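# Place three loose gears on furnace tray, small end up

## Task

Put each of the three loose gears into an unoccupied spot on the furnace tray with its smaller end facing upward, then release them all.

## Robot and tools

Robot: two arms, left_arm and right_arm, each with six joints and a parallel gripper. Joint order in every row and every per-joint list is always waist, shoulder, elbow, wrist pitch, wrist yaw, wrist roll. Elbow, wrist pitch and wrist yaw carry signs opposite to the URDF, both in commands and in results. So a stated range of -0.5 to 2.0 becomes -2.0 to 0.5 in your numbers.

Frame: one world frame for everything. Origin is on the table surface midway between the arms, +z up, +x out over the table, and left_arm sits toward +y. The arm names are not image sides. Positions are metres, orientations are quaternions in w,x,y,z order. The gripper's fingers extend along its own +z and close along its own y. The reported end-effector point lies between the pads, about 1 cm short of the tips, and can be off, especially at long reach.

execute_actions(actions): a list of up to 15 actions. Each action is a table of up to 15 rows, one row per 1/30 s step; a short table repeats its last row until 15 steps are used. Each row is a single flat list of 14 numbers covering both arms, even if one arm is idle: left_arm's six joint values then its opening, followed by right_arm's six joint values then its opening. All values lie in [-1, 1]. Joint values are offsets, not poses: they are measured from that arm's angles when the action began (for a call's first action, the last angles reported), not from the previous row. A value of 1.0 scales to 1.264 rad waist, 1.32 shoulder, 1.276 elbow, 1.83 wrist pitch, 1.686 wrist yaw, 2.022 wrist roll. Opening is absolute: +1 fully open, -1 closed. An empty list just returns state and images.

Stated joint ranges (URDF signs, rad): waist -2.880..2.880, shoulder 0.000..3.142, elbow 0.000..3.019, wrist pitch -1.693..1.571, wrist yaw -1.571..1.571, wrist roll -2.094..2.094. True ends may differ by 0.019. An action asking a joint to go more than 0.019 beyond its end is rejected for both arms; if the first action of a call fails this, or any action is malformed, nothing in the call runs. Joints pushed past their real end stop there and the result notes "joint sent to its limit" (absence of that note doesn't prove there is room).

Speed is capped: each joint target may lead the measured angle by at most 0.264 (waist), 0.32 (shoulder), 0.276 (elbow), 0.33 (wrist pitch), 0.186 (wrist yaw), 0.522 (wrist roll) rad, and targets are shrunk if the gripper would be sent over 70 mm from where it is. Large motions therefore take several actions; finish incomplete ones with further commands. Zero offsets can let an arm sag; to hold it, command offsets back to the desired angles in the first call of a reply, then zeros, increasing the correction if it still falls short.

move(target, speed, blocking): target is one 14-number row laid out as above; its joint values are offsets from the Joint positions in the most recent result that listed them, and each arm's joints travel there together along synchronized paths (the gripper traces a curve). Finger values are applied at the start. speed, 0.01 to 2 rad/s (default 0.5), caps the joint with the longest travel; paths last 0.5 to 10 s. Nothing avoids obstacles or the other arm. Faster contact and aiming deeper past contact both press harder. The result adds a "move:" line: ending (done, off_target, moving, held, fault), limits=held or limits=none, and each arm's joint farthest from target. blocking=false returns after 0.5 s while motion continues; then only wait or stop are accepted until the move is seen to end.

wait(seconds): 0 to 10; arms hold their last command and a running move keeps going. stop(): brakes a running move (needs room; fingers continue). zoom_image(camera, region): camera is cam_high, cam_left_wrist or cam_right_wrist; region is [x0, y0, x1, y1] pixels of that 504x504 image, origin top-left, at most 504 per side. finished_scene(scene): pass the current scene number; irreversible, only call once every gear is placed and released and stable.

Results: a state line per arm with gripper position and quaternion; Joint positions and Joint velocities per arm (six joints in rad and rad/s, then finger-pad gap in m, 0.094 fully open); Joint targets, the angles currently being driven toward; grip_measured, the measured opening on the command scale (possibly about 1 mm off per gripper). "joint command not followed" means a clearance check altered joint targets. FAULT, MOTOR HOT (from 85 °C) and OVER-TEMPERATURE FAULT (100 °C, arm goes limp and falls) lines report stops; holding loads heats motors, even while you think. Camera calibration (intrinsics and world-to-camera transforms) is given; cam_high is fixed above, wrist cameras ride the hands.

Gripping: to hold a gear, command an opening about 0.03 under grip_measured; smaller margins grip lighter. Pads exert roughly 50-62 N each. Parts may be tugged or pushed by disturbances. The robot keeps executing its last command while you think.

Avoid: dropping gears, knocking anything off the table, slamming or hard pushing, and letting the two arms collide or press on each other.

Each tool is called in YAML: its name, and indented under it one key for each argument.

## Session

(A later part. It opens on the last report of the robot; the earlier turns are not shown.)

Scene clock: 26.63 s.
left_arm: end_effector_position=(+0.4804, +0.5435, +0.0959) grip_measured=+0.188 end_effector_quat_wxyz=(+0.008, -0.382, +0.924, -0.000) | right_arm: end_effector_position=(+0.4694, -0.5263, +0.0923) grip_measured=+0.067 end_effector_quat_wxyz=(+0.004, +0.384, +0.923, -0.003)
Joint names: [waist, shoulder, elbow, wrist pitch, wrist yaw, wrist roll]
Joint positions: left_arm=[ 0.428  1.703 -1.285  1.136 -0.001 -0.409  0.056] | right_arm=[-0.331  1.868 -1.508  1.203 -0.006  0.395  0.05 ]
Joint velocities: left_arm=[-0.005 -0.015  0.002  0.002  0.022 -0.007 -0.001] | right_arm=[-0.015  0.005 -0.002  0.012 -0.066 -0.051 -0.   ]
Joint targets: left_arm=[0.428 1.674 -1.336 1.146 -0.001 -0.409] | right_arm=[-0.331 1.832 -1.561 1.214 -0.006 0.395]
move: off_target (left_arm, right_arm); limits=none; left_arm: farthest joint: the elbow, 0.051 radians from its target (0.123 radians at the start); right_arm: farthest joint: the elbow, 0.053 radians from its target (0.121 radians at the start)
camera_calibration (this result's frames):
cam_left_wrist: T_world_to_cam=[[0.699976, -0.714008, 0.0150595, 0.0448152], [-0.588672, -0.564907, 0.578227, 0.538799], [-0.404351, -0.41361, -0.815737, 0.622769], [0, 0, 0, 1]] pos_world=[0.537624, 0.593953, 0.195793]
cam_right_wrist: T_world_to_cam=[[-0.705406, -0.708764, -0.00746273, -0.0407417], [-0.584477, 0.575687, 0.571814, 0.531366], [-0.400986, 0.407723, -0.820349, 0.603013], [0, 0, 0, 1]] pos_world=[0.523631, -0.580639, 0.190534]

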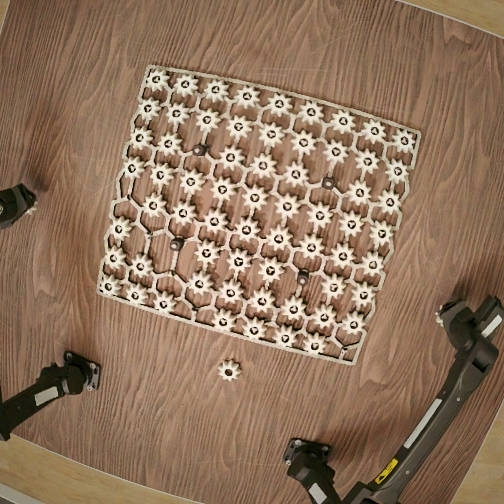

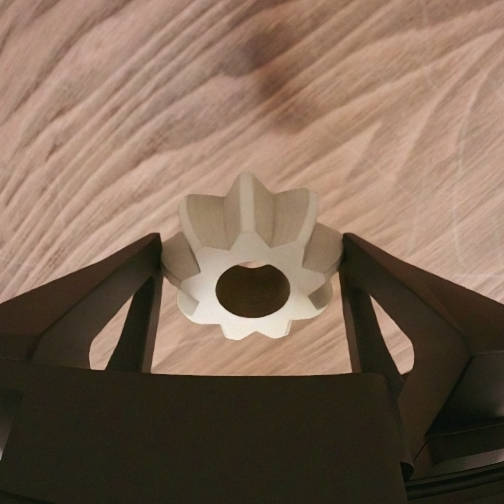

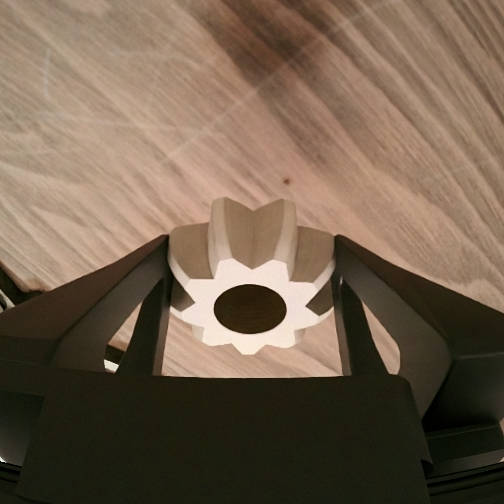

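move:
  target: [-0.439,0.059,-0.182,0.079,0,-0.276,0.09, 0.316,-0.447,0.433,0,0,0.195,0.0]
  speed: 0.6

Scene clock: 29.60 s.
left_arm: end_effector_position=(+0.5348, +0.2638, +0.1236) grip_measured=+0.188 end_effector_quat_wxyz=(-0.007, -0.372, +0.928, +0.004) | right_arm: end_effector_position=(+0.2986, -0.3101, +0.1314) grip_measured=+0.067 end_effector_quat_wxyz=(+0.003, +0.375, +0.927, -0.002)
Joint names: [waist, shoulder, elbow, wrist pitch, wrist yaw, wrist roll]
Joint positions: left_arm=[-0.138  1.77  -1.453  1.271 -0.002 -0.953  0.056] | right_arm=[ 0.071  1.299 -0.934  1.202 -0.006  0.778  0.05 ]
Joint velocities: left_arm=[ 0.005 -0.005 -0.012 -0.012  0.081  0.007 -0.001] | right_arm=[-0.015 -0.015 -0.007 -0.017  0.037  0.022 -0.001]
Joint targets: left_arm=[-0.127 1.781 -1.517 1.281 -0.001 -0.967] | right_arm=[0.069 1.278 -0.956 1.203 -0.006 0.790]
move: off_target (left_arm, right_arm); limits=none; left_arm: farthest joint: the elbow, 0.064 radians from its target (0.232 radians at the start); right_arm: farthest joint: the shoulder, 0.021 radians from its target (0.590 radians at the start)
camera_calibration (this result's frames):
cam_left_wrist: T_world_to_cam=[[0.683682, -0.72977, -0.00376836, -0.178207], [-0.582705, -0.548999, 0.599212, 0.386754], [-0.439355, -0.407475, -0.800582, 0.566856], [0, 0, 0, 1]] pos_world=[0.596251, 0.313257, 0.221396]
cam_right_wrist: T_world_to_cam=[[-0.692039, -0.721815, -0.00814484, -0.0156901], [-0.594155, 0.563165, 0.574304, 0.283377], [-0.409954, 0.40228, -0.818602, 0.479232], [0, 0, 0, 1]] pos_world=[0.353975, -0.363699, 0.229428]

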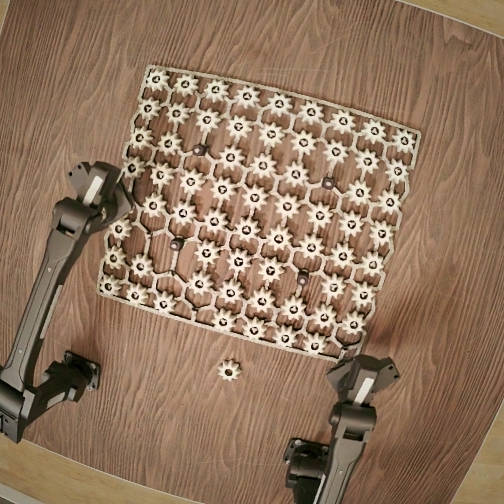

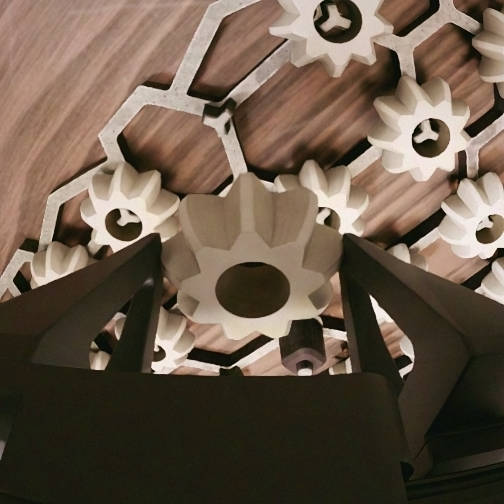

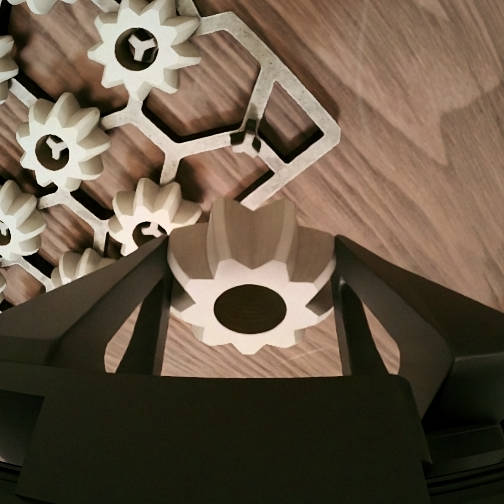

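Both posts visible. Zooming.

zoom_image:
  camera: "cam_right_wrist"
  region: [200,90,300,190]

zoom_image:
  camera: "cam_left_wrist"
  region: [170,70,270,170]

Region (200, 90, 300, 190) of cam_right_wrist's 504x504 image, scaled by 5.040, with more detail than that image has.

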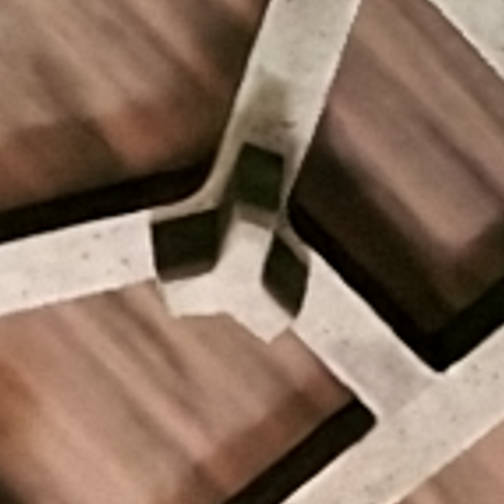

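Region (170, 70, 270, 170) of cam_left_wrist's 504x504 image, scaled by 5.040, with more detail than that image has.

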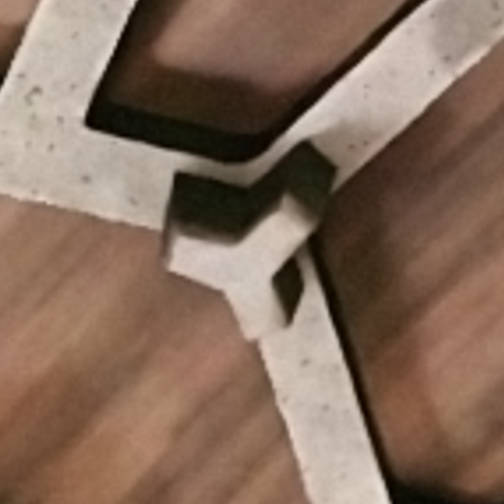

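move:
  target: [0.035,0.025,0.078,-0.081,0,0.024,0.09, 0,0.078,0.052,-0.098,0,0,0.0]
  speed: 0.25

Scene clock: 36.50 s.
left_arm: end_effector_position=(+0.5277, +0.2830, +0.0709) grip_measured=+0.188 end_effector_quat_wxyz=(-0.008, -0.372, +0.928, +0.004) | right_arm: end_effector_position=(+0.3027, -0.3101, +0.0708) grip_measured=+0.067 end_effector_quat_wxyz=(-0.004, +0.375, +0.927, -0.005)
Joint names: [waist, shoulder, elbow, wrist pitch, wrist yaw, wrist roll]
Joint positions: left_arm=[-0.104  1.797 -1.343  1.134 -0.002 -0.919  0.056] | right_arm=[ 0.071  1.399 -0.852  1.036 -0.006  0.778  0.05 ]
Joint velocities: left_arm=[ 0.015 -0.005  0.012  0.007 -0.066  0.007  0.002] | right_arm=[-0.015 -0.005 -0.002  0.007 -0.066  0.007 -0.001]
Joint targets: left_arm=[-0.094 1.803 -1.354 1.122 -0.002 -0.904] | right_arm=[0.071 1.402 -0.868 1.023 -0.006 0.778]
move: done; limits=none; left_arm: farthest joint: the wrist roll, 0.014 radians from its target (0.049 radians at the start); right_arm: farthest joint: the elbow, 0.015 radians from its target (0.067 radians at the start)
camera_calibration (this result's frames):
cam_left_wrist: T_world_to_cam=[[0.683958, -0.729507, -0.00458141, -0.159648], [-0.581574, -0.549032, 0.600279, 0.424124], [-0.440423, -0.407901, -0.799777, 0.530007], [0, 0, 0, 1]] pos_world=[0.58928, 0.332584, 0.168563]
cam_right_wrist: T_world_to_cam=[[-0.692357, -0.721551, 0.00251741, -0.0139042], [-0.58511, 0.563472, 0.58322, 0.317325], [-0.422241, 0.402323, -0.81231, 0.434557], [0, 0, 0, 1]] pos_world=[0.359532, -0.363669, 0.16796]

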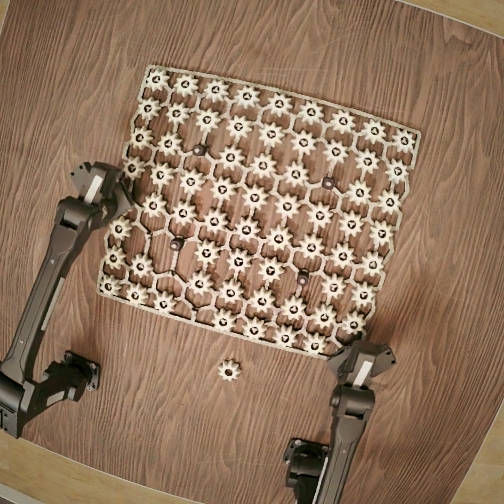

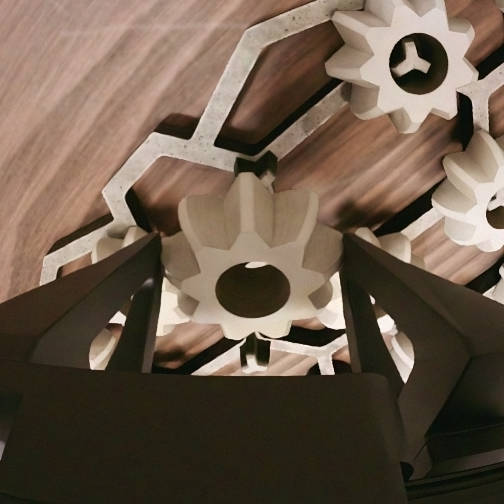

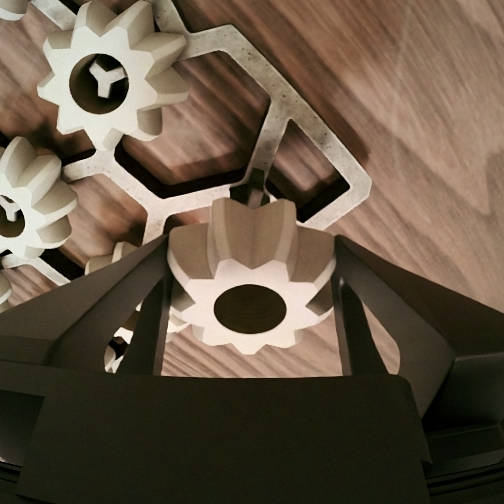

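zoom_image:
  camera: "cam_left_wrist"
  region: [200,110,320,210]

zoom_image:
  camera: "cam_right_wrist"
  region: [200,130,320,230]

Region (200, 110, 320, 210) of cam_left_wrist's 504x504 image, scaled by 4.200, with more detail than that image has.

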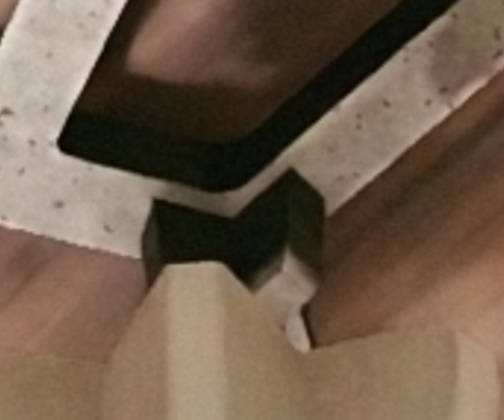

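Region (200, 130, 320, 230) of cam_right_wrist's 504x504 image, scaled by 4.200, with more detail than that image has.

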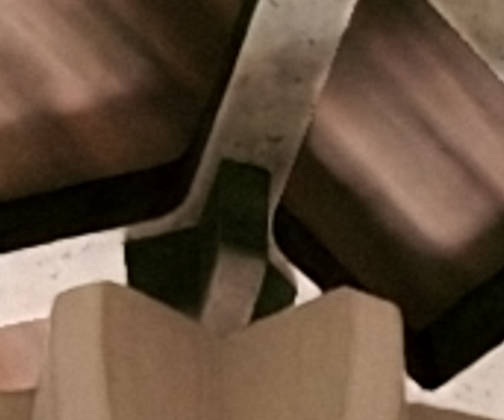

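move:
  target: [0.01,0.023,0.016,-0.043,0,0,0.09, -0.0095,0.028,0.018,-0.052,0,0,0.0]
  speed: 0.12

Scene clock: 43.20 s.
left_arm: end_effector_position=(+0.5300, +0.2827, +0.0502) grip_measured=+0.188 end_effector_quat_wxyz=(-0.002, -0.372, +0.928, -0.000) | right_arm: end_effector_position=(+0.3047, -0.3103, +0.0496) grip_measured=+0.067 end_effector_quat_wxyz=(+0.004, +0.376, +0.927, -0.002)
Joint names: [waist, shoulder, elbow, wrist pitch, wrist yaw, wrist roll]
Joint positions: left_arm=[-0.104  1.819 -1.314  1.069 -0.002 -0.918  0.056] | right_arm=[ 0.07   1.429 -0.817  0.953 -0.006  0.778  0.05 ]
Joint velocities: left_arm=[-0.005 -0.005  0.007 -0.022 -0.037 -0.081  0.   ] | right_arm=[-0.005 -0.015  0.002  0.002 -0.066 -0.037 -0.   ]
Joint targets: left_arm=[-0.091 1.828 -1.323 1.056 -0.002 -0.919] | right_arm=[0.059 1.436 -0.830 0.940 -0.006 0.778]
move: done; limits=none; left_arm: farthest joint: the wrist pitch, 0.014 radians from its target (0.079 radians at the start); right_arm: farthest joint: the elbow, 0.012 radians from its target (0.023 radians at the start)
camera_calibration (this result's frames):
cam_left_wrist: T_world_to_cam=[[0.683661, -0.729765, 0.00716609, -0.161975], [-0.590551, -0.547419, 0.592943, 0.442324], [-0.428786, -0.409604, -0.805212, 0.508994], [0, 0, 0, 1]] pos_world=[0.5902, 0.332419, 0.148736]
cam_right_wrist: T_world_to_cam=[[-0.692851, -0.721022, -0.00921388, -0.0117538], [-0.594387, 0.563837, 0.573404, 0.334438], [-0.408242, 0.40276, -0.819221, 0.414468], [0, 0, 0, 1]] pos_world=[0.359845, -0.363974, 0.147665]

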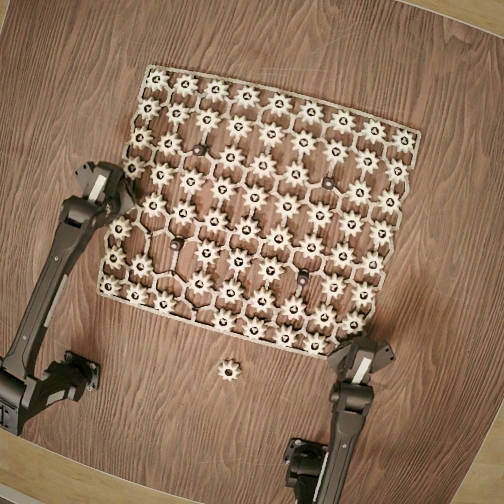

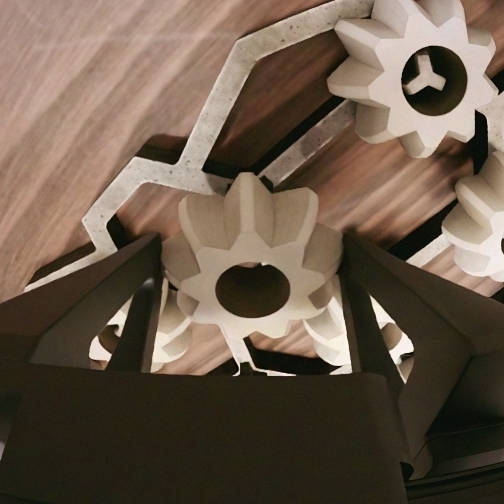

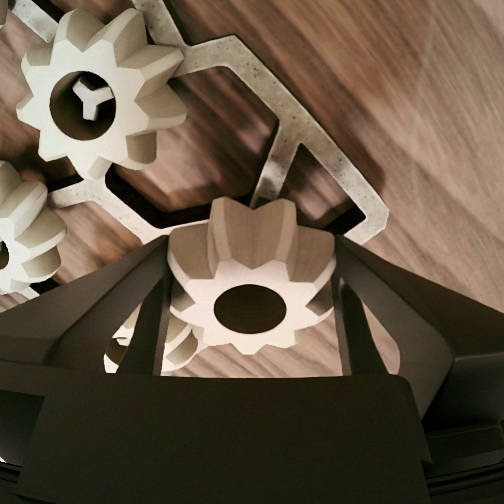

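zoom_image:
  camera: "cam_left_wrist"
  region: [120,90,380,300]

zoom_image:
  camera: "cam_right_wrist"
  region: [120,90,380,300]

Region (120, 90, 380, 300) of cam_left_wrist's 504x504 image, scaled by 1.938, with more detail than that image has; it fills the top 407 rows of this view, and the rest is white.

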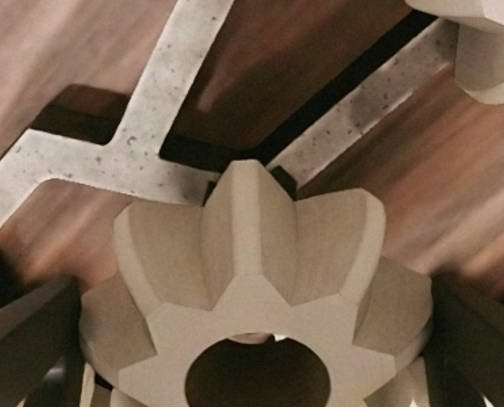

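Region (120, 90, 380, 300) of cam_right_wrist's 504x504 image, scaled by 1.938, with more detail than that image has; it fills the top 407 rows of this view, and the rest is white.

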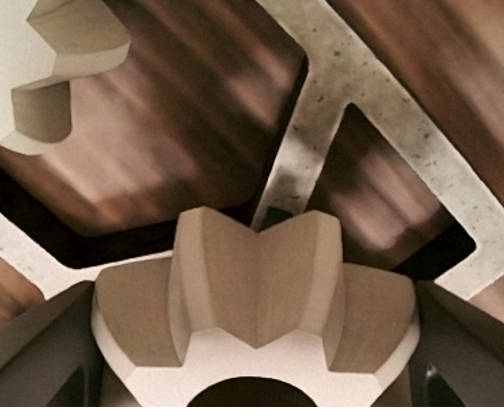

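execute_actions:
  actions:
    - [[0.01,0.008,-0.007,-0.007,0,0,0.09,-0.009,0.006,-0.01,-0.007,0,0,0.0],[0.01,0.008,-0.007,-0.007,0,0,0.09,-0.0095,0.007,-0.01,-0.007,0,0,0.0],[0.01,0.009,-0.006,-0.008,0,0,0.09,-0.01,0.008,-0.01,-0.007,0,0,0.0],[0.01,0.009,-0.006,-0.008,0,0,0.09,-0.0105,0.009,-0.01,-0.007,0,0,0.0],[0.01,0.01,-0.005,-0.009,0,0,0.09,-0.011,0.01,-0.009,-0.007,0,0,0.0],[0.01,0.01,-0.005,-0.009,0,0,0.09,-0.0115,0.011,-0.009,-0.007,0,0,0.0],[0.01,0.011,-0.005,-0.01,0,0,0.09,-0.012,0.012,-0.009,-0.007,0,0,0.0],[0.01,0.011,-0.004,-0.01,0,0,0.09,-0.0125,0.013,-0.009,-0.007,0,0,0.0],[0.01,0.012,-0.004,-0.011,0,0,0.09,-0.013,0.0136,-0.0086,-0.007,0,0,0.0],[0.01,0.012,-0.004,-0.011,0,0,0.09,-0.0135,0.0136,-0.0086,-0.007,0,0,0.0],[0.01,0.013,-0.0035,-0.012,0,0,0.09,-0.0135,0.0136,-0.0086,-0.007,0,0,0.0]]

Scene clock: 46.33 s.
left_arm: end_effector_position=(+0.5316, +0.2826, +0.0487) grip_measured=+0.188 end_effector_quat_wxyz=(-0.000, -0.372, +0.928, -0.001) | right_arm: end_effector_position=(+0.3038, -0.3125, +0.0459) grip_measured=+0.067 end_effector_quat_wxyz=(-0.002, +0.378, +0.926, -0.004)
Joint names: [waist, shoulder, elbow, wrist pitch, wrist yaw, wrist roll]
Joint positions: left_arm=[-0.103  1.822 -1.314  1.062 -0.002 -0.918  0.056] | right_arm=[ 0.064  1.44  -0.817  0.953 -0.006  0.778  0.05 ]
Joint velocities: left_arm=[ 0.005  0.005 -0.002 -0.002 -0.022 -0.022  0.001] | right_arm=[-0.005 -0.005  0.002  0.012 -0.037  0.022 -0.   ]
Joint targets: left_arm=[-0.091 1.836 -1.319 1.047 -0.002 -0.918] | right_arm=[0.053 1.448 -0.828 0.940 -0.006 0.778]
camera_calibration (this result's frames):
cam_left_wrist: T_world_to_cam=[[0.683902, -0.729498, 0.0104779, -0.163421], [-0.592795, -0.547257, 0.590849, 0.445356], [-0.425289, -0.410295, -0.806714, 0.506834], [0, 0, 0, 1]] pos_world=[0.59132, 0.332461, 0.147444]
cam_right_wrist: T_world_to_cam=[[-0.697298, -0.71678, -0.00148198, -0.0116387], [-0.584555, 0.567468, 0.579892, 0.335024], [-0.414814, 0.405224, -0.814692, 0.414549], [0, 0, 0, 1]] pos_world=[0.359685, -0.366443, 0.143435]

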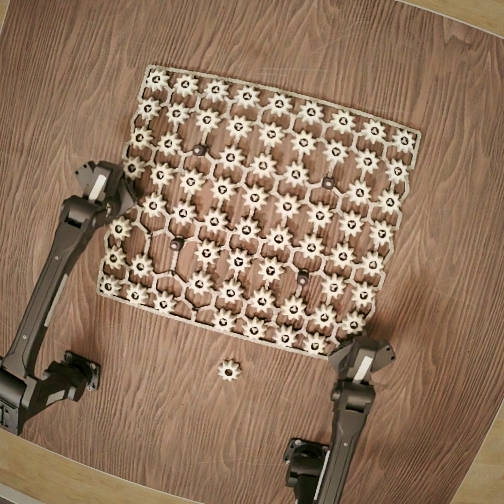

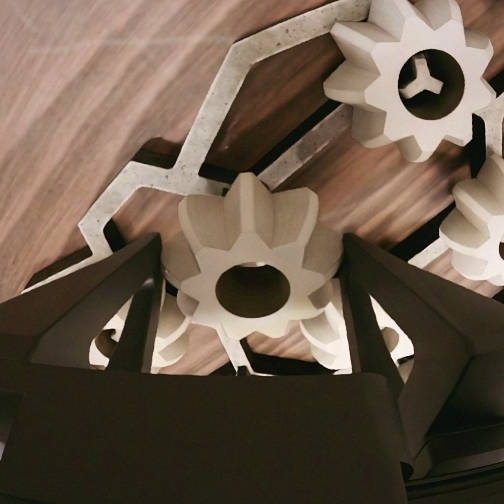

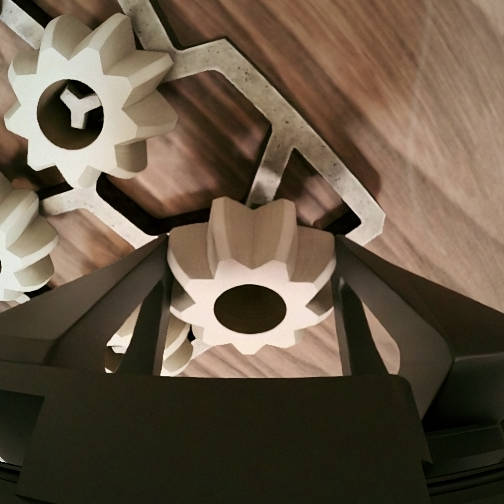

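move:
  target: [0.005,0.0155,0,-0.010,0,0,0.09, -0.005,0.020,0.001,-0.024,0,0,0.0]
  speed: 0.05

zoom_image:
  camera: "cam_right_wrist"
  region: [150,170,360,370]

zoom_image:
  camera: "cam_left_wrist"
  region: [150,150,360,350]

Scene clock: 48.13 s.
left_arm: end_effector_position=(+0.5313, +0.2827, +0.0484) grip_measured=+0.188 end_effector_quat_wxyz=(-0.000, -0.372, +0.928, -0.001) | right_arm: end_effector_position=(+0.3037, -0.3125, +0.0359) grip_measured=+0.066 end_effector_quat_wxyz=(-0.002, +0.378, +0.926, -0.004)
Joint names: [waist, shoulder, elbow, wrist pitch, wrist yaw, wrist roll]
Joint positions: left_arm=[-0.103  1.822 -1.313  1.061 -0.002 -0.918  0.056] | right_arm=[ 0.064  1.459 -0.804  0.922 -0.006  0.778  0.05 ]
Joint velocities: left_arm=[-0.005  0.005  0.002  0.002 -0.022  0.037 -0.001] | right_arm=[ 0.005 -0.005  0.007  0.007  0.022  0.007 -0.001]
Joint targets: left_arm=[-0.097 1.843 -1.314 1.043 -0.002 -0.918] | right_arm=[0.058 1.467 -0.815 0.909 -0.006 0.778]
move: done; limits=none; left_arm: farthest joint: the shoulder, 0.020 radians from its target (0.020 radians at the start); right_arm: farthest joint: the wrist pitch, 0.013 radians from its target (0.044 radians at the start)
camera_calibration (this result's frames):
cam_left_wrist: T_world_to_cam=[[0.683906, -0.729499, 0.0101769, -0.163162], [-0.592573, -0.547293, 0.59104, 0.445311], [-0.425593, -0.410247, -0.806578, 0.506558], [0, 0, 0, 1]] pos_world=[0.591054, 0.332502, 0.147042]
cam_right_wrist: T_world_to_cam=[[-0.697298, -0.71678, -0.00148198, -0.0117194], [-0.584555, 0.567468, 0.579892, 0.34076], [-0.414814, 0.405224, -0.814692, 0.406373], [0, 0, 0, 1]] pos_world=[0.359591, -0.366443, 0.133448]

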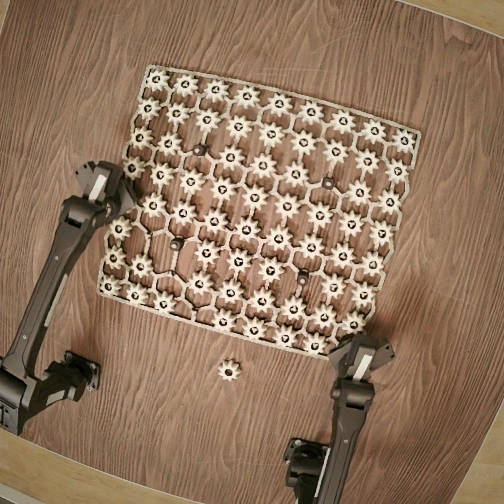

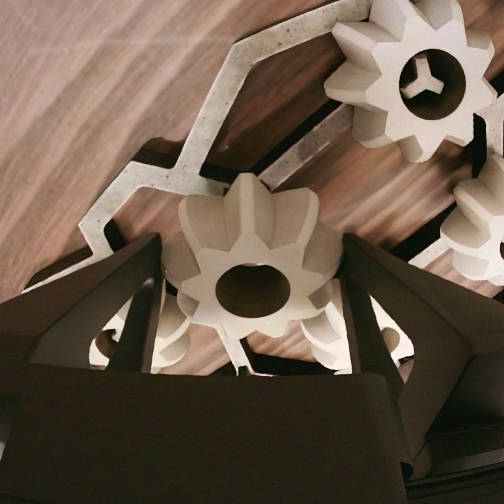

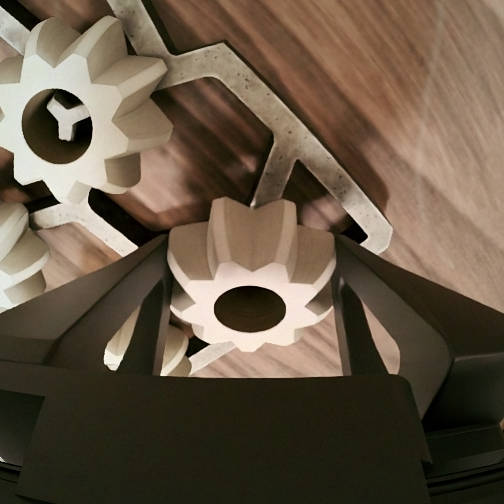

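Region (150, 170, 360, 370) of cam_right_wrist's 504x504 image, scaled by 2.400, with more detail than that image has; it fills the top 480 rows of this view, and the rest is white.

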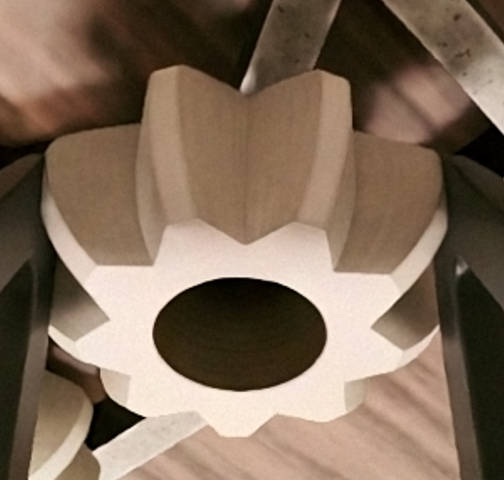

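Region (150, 150, 360, 350) of cam_left_wrist's 504x504 image, scaled by 2.400, with more detail than that image has; it fills the top 480 rows of this view, and the rest is white.

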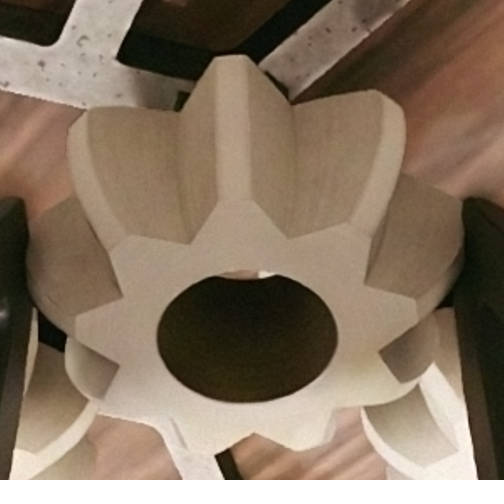

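execute_actions:
  actions:
    - [[0,0,0,0,0,0,0.09,0,-0.019,-0.036,0.004,0,0,0.0],[0,0,0,0,0,0,0.09,0,-0.0195,-0.037,0.005,0,0,0.0],[0,0,0,0,0,0,0.09,0,-0.02,-0.038,0.007,0,0,0.0],[0,0,0,0,0,0,0.09,0,-0.0205,-0.039,0.008,0,0,0.0],[0,0,0,0,0,0,0.09,0,-0.021,-0.04,0.01,0,0,0.0],[0,0,0,0,0,0,0.09,0,-0.0215,-0.041,0.011,0,0,0.0],[0,0,0,0,0,0,0.09,0,-0.022,-0.042,0.013,0,0,0.0],[0,0,0,0,0,0,0.09,0,-0.0225,-0.043,0.014,0,0,0.0],[0,0,0,0,0,0,0.09,0,-0.023,-0.044,0.015,0,0,0.0],[0,0,0,0,0,0,0.09,0,-0.0235,-0.045,0.016,0,0,0.0],[0,0,0,0,0,0,0.09,0,-0.024,-0.046,0.017,0,0,0.0],[0,0,0,0,0,0,0.09,0,-0.025,-0.047,0.018,0,0,0.0],[0,0,0,0,0,0,0.09,0,-0.0255,-0.048,0.019,0,0,0.0],[0,0,0,0,0,0,0.09,0,-0.026,-0.048,0.020,0,0,0.0],[0,0,0,0,0,0,0.09,0,-0.026,-0.048,0.021,0,0,0.0]]

zoom_image:
  camera: "cam_right_wrist"
  region: [150,170,360,370]

Scene clock: 50.07 s.
left_arm: end_effector_position=(+0.5313, +0.2827, +0.0484) grip_measured=+0.188 end_effector_quat_wxyz=(-0.000, -0.372, +0.928, -0.001) | right_arm: end_effector_position=(+0.3010, -0.3125, +0.0376) grip_measured=+0.066 end_effector_quat_wxyz=(-0.009, +0.378, +0.926, -0.007)
Joint names: [waist, shoulder, elbow, wrist pitch, wrist yaw, wrist roll]
Joint positions: left_arm=[-0.103  1.822 -1.313  1.061 -0.002 -0.918  0.056] | right_arm=[ 0.064  1.459 -0.809  0.943 -0.006  0.778  0.05 ]
Joint velocities: left_arm=[ 0.005 -0.005  0.022  0.002  0.022 -0.037 -0.   ] | right_arm=[-0.005 -0.005  0.002  0.046 -0.022 -0.095  0.001]
Joint targets: left_arm=[-0.103 1.822 -1.313 1.061 -0.002 -0.918] | right_arm=[0.064 1.424 -0.865 0.960 -0.006 0.778]
camera_calibration (this result's frames):
cam_left_wrist: T_world_to_cam=[[0.683906, -0.729499, 0.0101769, -0.163162], [-0.592573, -0.547293, 0.59104, 0.445311], [-0.425593, -0.410247, -0.806578, 0.506558], [0, 0, 0, 1]] pos_world=[0.591054, 0.332502, 0.147042]
cam_right_wrist: T_world_to_cam=[[-0.697232, -0.71678, 0.00971601, -0.0140458], [-0.57519, 0.56749, 0.589162, 0.33505], [-0.427813, 0.405194, -0.807957, 0.410273], [0, 0, 0, 1]] pos_world=[0.358445, -0.366446, 0.134221]

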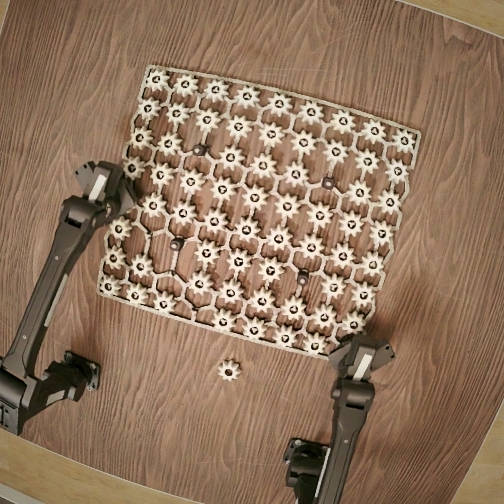

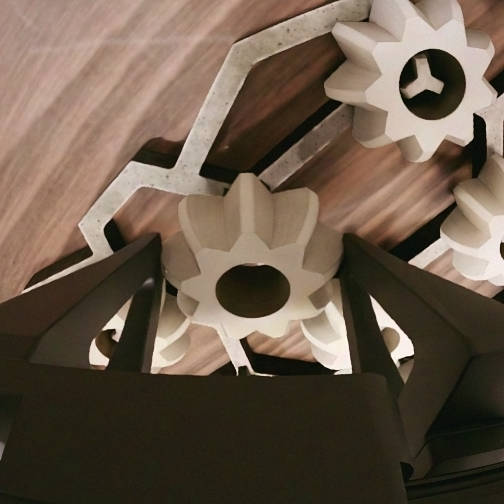

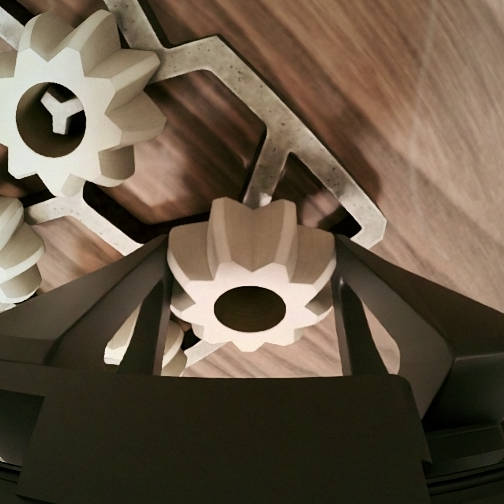

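Region (150, 170, 360, 370) of cam_right_wrist's 504x504 image, scaled by 2.400, with more detail than that image has; it fills the top 480 rows of this view, and the rest is white.

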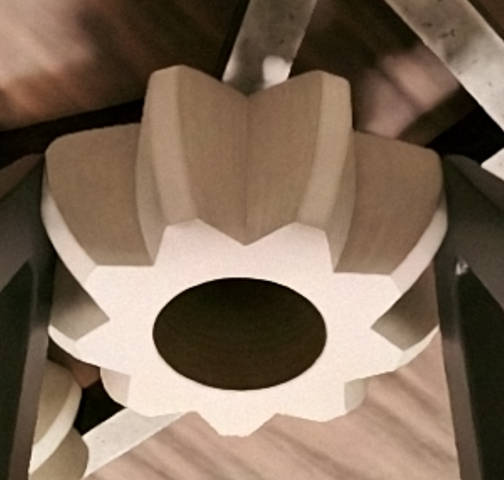

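execute_actions:
  actions:
    - [[0,0,0,0,0,0,0.09,0,-0.027,-0.045,0.007,0,0,0.0],[0,0,0,0,0,0,0.09,0,-0.0285,-0.046,0.007,0,0,0.0],[0,0,0,0,0,0,0.09,0,-0.03,-0.047,0.007,0,0,0.0],[0,0,0,0,0,0,0.09,0,-0.0315,-0.048,0.007,0,0,0.0],[0,0,0,0,0,0,0.09,0,-0.033,-0.05,0.008,0,0,0.0],[0,0,0,0,0,0,0.09,0,-0.034,-0.051,0.009,0,0,0.0],[0,0,0,0,0,0,0.09,0,-0.035,-0.052,0.011,0,0,0.0],[0,0,0,0,0,0,0.09,0,-0.036,-0.053,0.013,0,0,0.0],[0,0,0,0,0,0,0.09,0,-0.037,-0.054,0.015,0,0,0.0],[0,0,0,0,0,0,0.09,0,-0.038,-0.055,0.017,0,0,0.0],[0,0,0,0,0,0,0.09,0,-0.039,-0.056,0.019,0,0,0.0],[0,0,0,0,0,0,0.09,0,-0.04,-0.057,0.021,0,0,0.0],[0,0,0,0,0,0,0.09,0,-0.041,-0.058,0.022,0,0,0.0],[0,0,0,0,0,0,0.09,0,-0.042,-0.059,0.023,0,0,0.0],[0,0,0,0,0,0,0.09,0,-0.043,-0.06,0.024,0,0,0.0]]

Scene clock: 52.07 s.
left_arm: end_effector_position=(+0.5313, +0.2827, +0.0484) grip_measured=+0.188 end_effector_quat_wxyz=(-0.000, -0.372, +0.928, -0.001) | right_arm: end_effector_position=(+0.3041, -0.3125, +0.0494) grip_measured=+0.066 end_effector_quat_wxyz=(-0.005, +0.378, +0.926, -0.005)
Joint names: [waist, shoulder, elbow, wrist pitch, wrist yaw, wrist roll]
Joint positions: left_arm=[-0.103  1.822 -1.313  1.061 -0.002 -0.918  0.056] | right_arm=[ 0.064  1.439 -0.827  0.971 -0.006  0.778  0.05 ]
Joint velocities: left_arm=[ 0.005  0.015  0.012 -0.002  0.037  0.037  0.001] | right_arm=[ 0.005 -0.034 -0.022  0.071  0.007  0.022 -0.   ]
Joint targets: left_arm=[-0.103 1.822 -1.313 1.061 -0.002 -0.918] | right_arm=[0.064 1.402 -0.886 0.987 -0.006 0.778]
camera_calibration (this result's frames):
cam_left_wrist: T_world_to_cam=[[0.683906, -0.729499, 0.0101769, -0.163162], [-0.592573, -0.547293, 0.59104, 0.445311], [-0.425593, -0.410247, -0.806578, 0.506558], [0, 0, 0, 1]] pos_world=[0.591054, 0.332502, 0.147042]
cam_right_wrist: T_world_to_cam=[[-0.697292, -0.71678, 0.00331728, -0.0116486], [-0.58056, 0.567478, 0.583883, 0.331782], [-0.420398, 0.405211, -0.811831, 0.419071], [0, 0, 0, 1]] pos_world=[0.360673, -0.36644, 0.146531]

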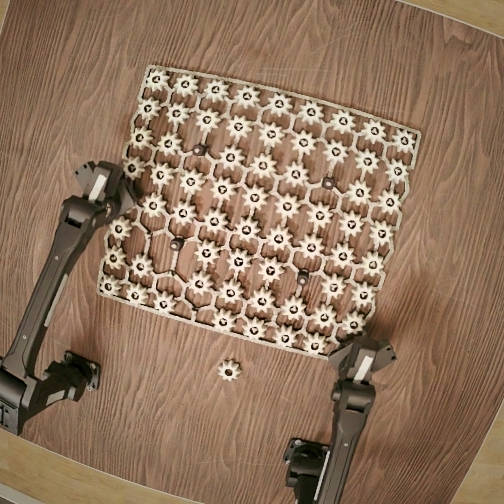

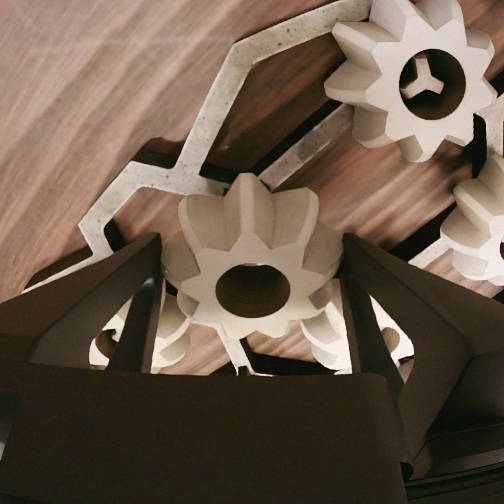

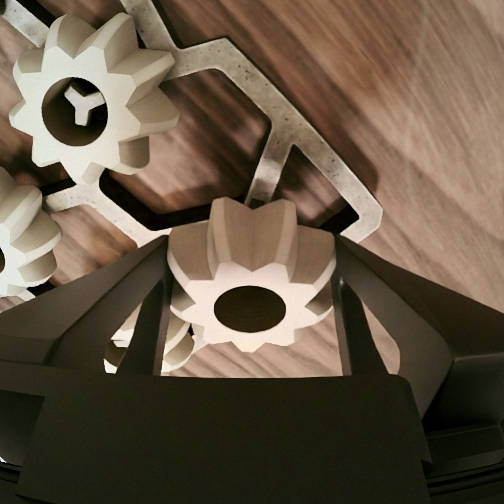

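execute_actions:
  actions:
    - [[0,0,0,0,0,0,0.09,-0.013,0,-0.01,0,0,0,0.0]]

zoom_image:
  camera: "cam_right_wrist"
  region: [150,170,360,370]

Scene clock: 52.90 s.
left_arm: end_effector_position=(+0.5313, +0.2827, +0.0484) grip_measured=+0.188 end_effector_quat_wxyz=(-0.000, -0.372, +0.928, -0.001) | right_arm: end_effector_position=(+0.3043, -0.3146, +0.0513) grip_measured=+0.066 end_effector_quat_wxyz=(-0.004, +0.381, +0.924, -0.005)
Joint names: [waist, shoulder, elbow, wrist pitch, wrist yaw, wrist roll]
Joint positions: left_arm=[-0.103  1.822 -1.313  1.061 -0.002 -0.918  0.056] | right_arm=[ 0.058  1.436 -0.829  0.976 -0.006  0.778  0.05 ]
Joint velocities: left_arm=[ 0.005 -0.015 -0.002  0.007 -0.037  0.037 -0.001] | right_arm=[ 0.005 -0.024  0.007 -0.002 -0.022  0.022  0.   ]
Joint targets: left_arm=[-0.103 1.822 -1.313 1.061 -0.002 -0.918] | right_arm=[0.048 1.439 -0.840 0.971 -0.006 0.778]
camera_calibration (this result's frames):
cam_left_wrist: T_world_to_cam=[[0.683906, -0.729499, 0.0101769, -0.163162], [-0.592573, -0.547293, 0.59104, 0.445311], [-0.425593, -0.410247, -0.806578, 0.506558], [0, 0, 0, 1]] pos_world=[0.591054, 0.332502, 0.147042]
cam_right_wrist: T_world_to_cam=[[-0.701657, -0.71251, 0.00251741, -0.0103281], [-0.577753, 0.571013, 0.58322, 0.332322], [-0.416988, 0.407766, -0.81231, 0.421309], [0, 0, 0, 1]] pos_world=[0.360434, -0.368915, 0.148443]

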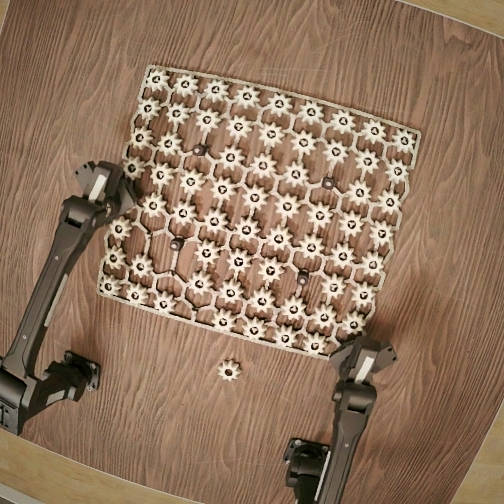

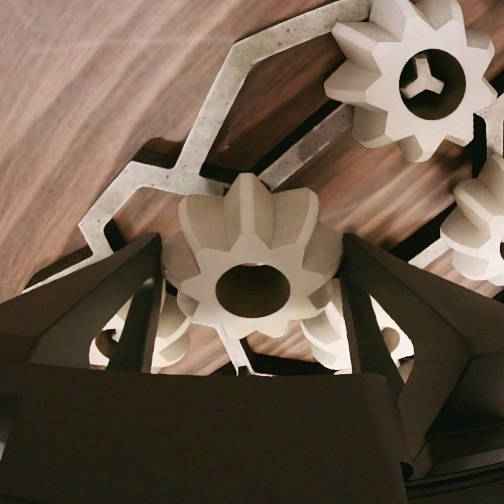

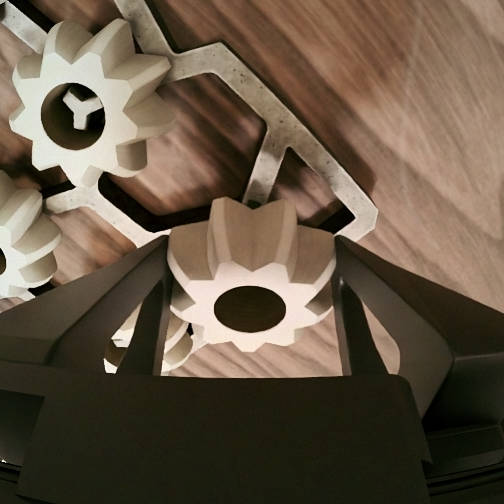

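Region (150, 170, 360, 370) of cam_right_wrist's 504x504 image, scaled by 2.400, with more detail than that image has; it fills the top 480 rows of this view, and the rest is white.

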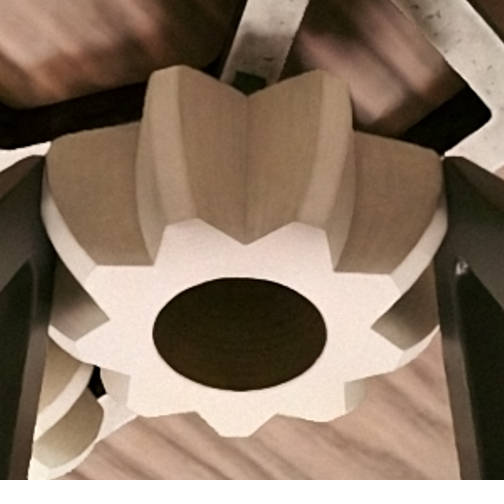

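move:
  target: [0,0,0,0,0,0,0.09, 0,0.015,0.0055,-0.031,0,0,0.0]
  speed: 0.06

Scene clock: 55.33 s.
left_arm: end_effector_position=(+0.5313, +0.2827, +0.0484) grip_measured=+0.188 end_effector_quat_wxyz=(-0.000, -0.372, +0.928, -0.001) | right_arm: end_effector_position=(+0.3054, -0.3145, +0.0417) grip_measured=+0.066 end_effector_quat_wxyz=(+0.002, +0.381, +0.924, -0.002)
Joint names: [waist, shoulder, elbow, wrist pitch, wrist yaw, wrist roll]
Joint positions: left_arm=[-0.103  1.822 -1.313  1.061 -0.002 -0.918  0.056] | right_arm=[ 0.058  1.447 -0.81   0.932 -0.006  0.778  0.05 ]
Joint velocities: left_arm=[-0.005 -0.005 -0.002  0.007 -0.007 -0.007 -0.001] | right_arm=[ 0.005 -0.015 -0.002  0.017 -0.007  0.022 -0.   ]
Joint targets: left_arm=[-0.103 1.822 -1.313 1.061 -0.002 -0.918] | right_arm=[0.058 1.456 -0.822 0.919 -0.006 0.778]
move: done; limits=none; left_arm: farthest joint: the waist, 0.000 radians from its target (0.000 radians at the start); right_arm: farthest joint: the wrist pitch, 0.013 radians from its target (0.056 radians at the start)
camera_calibration (this result's frames):
cam_left_wrist: T_world_to_cam=[[0.683906, -0.729499, 0.0101769, -0.163162], [-0.592573, -0.547293, 0.59104, 0.445311], [-0.425593, -0.410247, -0.806578, 0.506558], [0, 0, 0, 1]] pos_world=[0.591054, 0.332502, 0.147042]
cam_right_wrist: T_world_to_cam=[[-0.701625, -0.712508, -0.00735384, -0.00910773], [-0.585709, 0.570824, 0.575418, 0.341192], [-0.405792, 0.408035, -0.817827, 0.410836], [0, 0, 0, 1]] pos_world=[0.360163, -0.368885, 0.139598]

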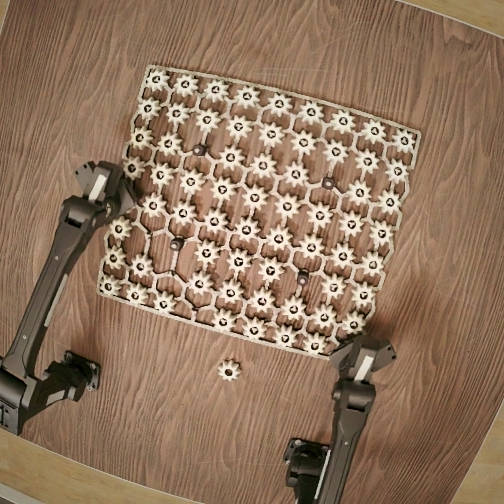

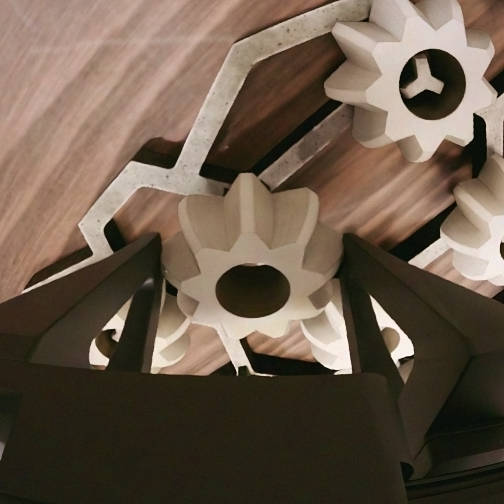

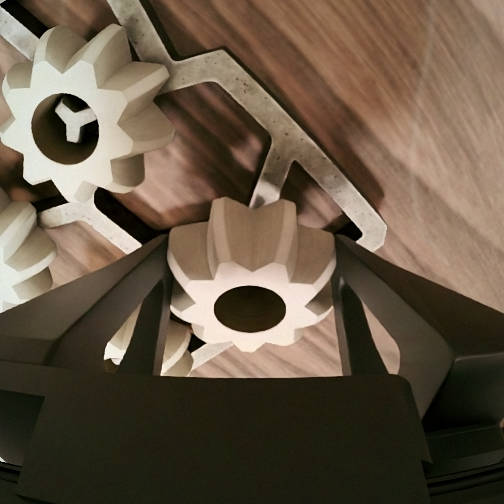

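move:
  target: [0,0,0,0,0,0,0.09, 0,0.0125,-0.004,-0.016,0,0,0.0]
  speed: 0.04

zoom_image:
  camera: "cam_right_wrist"
  region: [150,170,360,370]

Scene clock: 56.60 s.
left_arm: end_effector_position=(+0.5313, +0.2827, +0.0484) grip_measured=+0.188 end_effector_quat_wxyz=(-0.000, -0.372, +0.928, -0.001) | right_arm: end_effector_position=(+0.3046, -0.3144, +0.0362) grip_measured=+0.066 end_effector_quat_wxyz=(+0.002, +0.381, +0.924, -0.002)
Joint names: [waist, shoulder, elbow, wrist pitch, wrist yaw, wrist roll]
Joint positions: left_arm=[-0.103  1.822 -1.313  1.061 -0.002 -0.918  0.056] | right_arm=[ 0.058  1.456 -0.802  0.915 -0.005  0.778  0.05 ]
Joint velocities: left_arm=[-0.005 -0.015  0.012  0.007  0.037 -0.022  0.   ] | right_arm=[-0.005 -0.015  0.017 -0.007 -0.007  0.007  0.001]
Joint targets: left_arm=[-0.103 1.822 -1.313 1.061 -0.002 -0.918] | right_arm=[0.058 1.464 -0.815 0.903 -0.006 0.778]
move: done; limits=none; left_arm: farthest joint: the waist, 0.000 radians from its target (0.000 radians at the start); right_arm: farthest joint: the elbow, 0.013 radians from its target (0.005 radians at the start)
camera_calibration (this result's frames):
cam_left_wrist: T_world_to_cam=[[0.683906, -0.729499, 0.0101769, -0.163162], [-0.592573, -0.547293, 0.59104, 0.445311], [-0.425593, -0.410247, -0.806578, 0.506558], [0, 0, 0, 1]] pos_world=[0.591054, 0.332502, 0.147042]
cam_right_wrist: T_world_to_cam=[[-0.70163, -0.712504, -0.00736626, -0.00958347], [-0.585272, 0.570382, 0.5763, 0.343494], [-0.406414, 0.40866, -0.817205, 0.40639], [0, 0, 0, 1]] pos_world=[0.359476, -0.368826, 0.134078]

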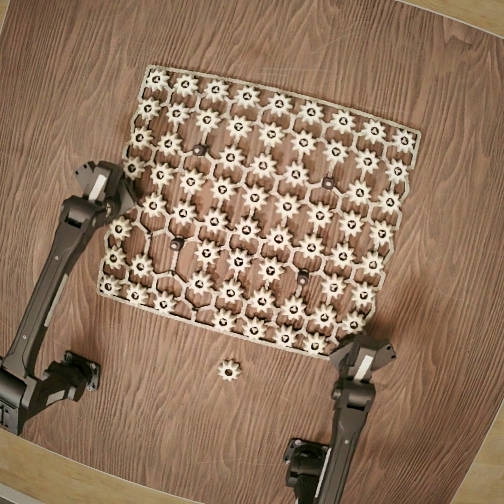

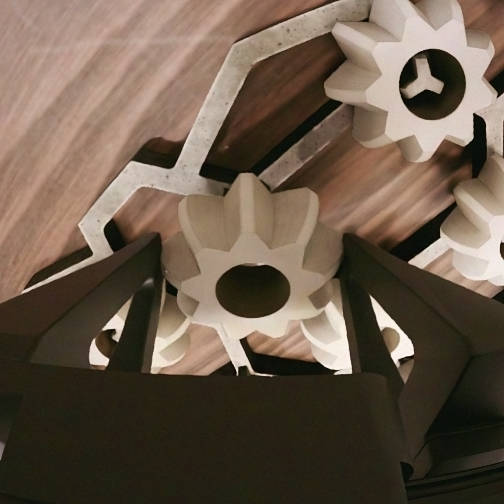

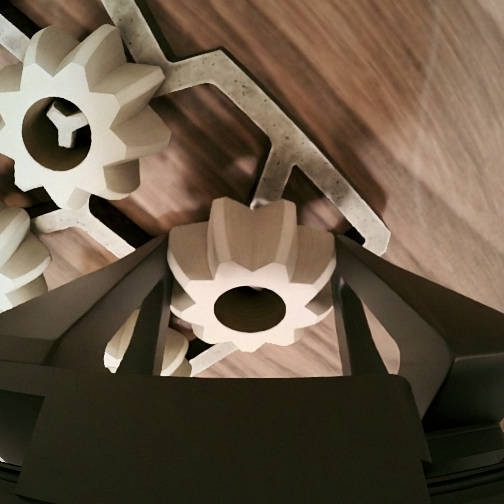

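Region (150, 170, 360, 370) of cam_right_wrist's 504x504 image, scaled by 2.400, with more detail than that image has; it fills the top 480 rows of this view, and the rest is white.

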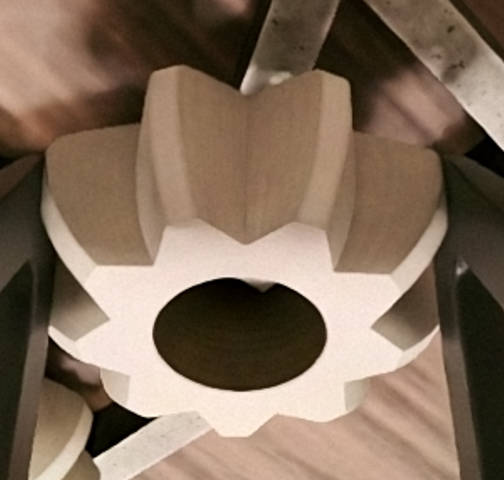

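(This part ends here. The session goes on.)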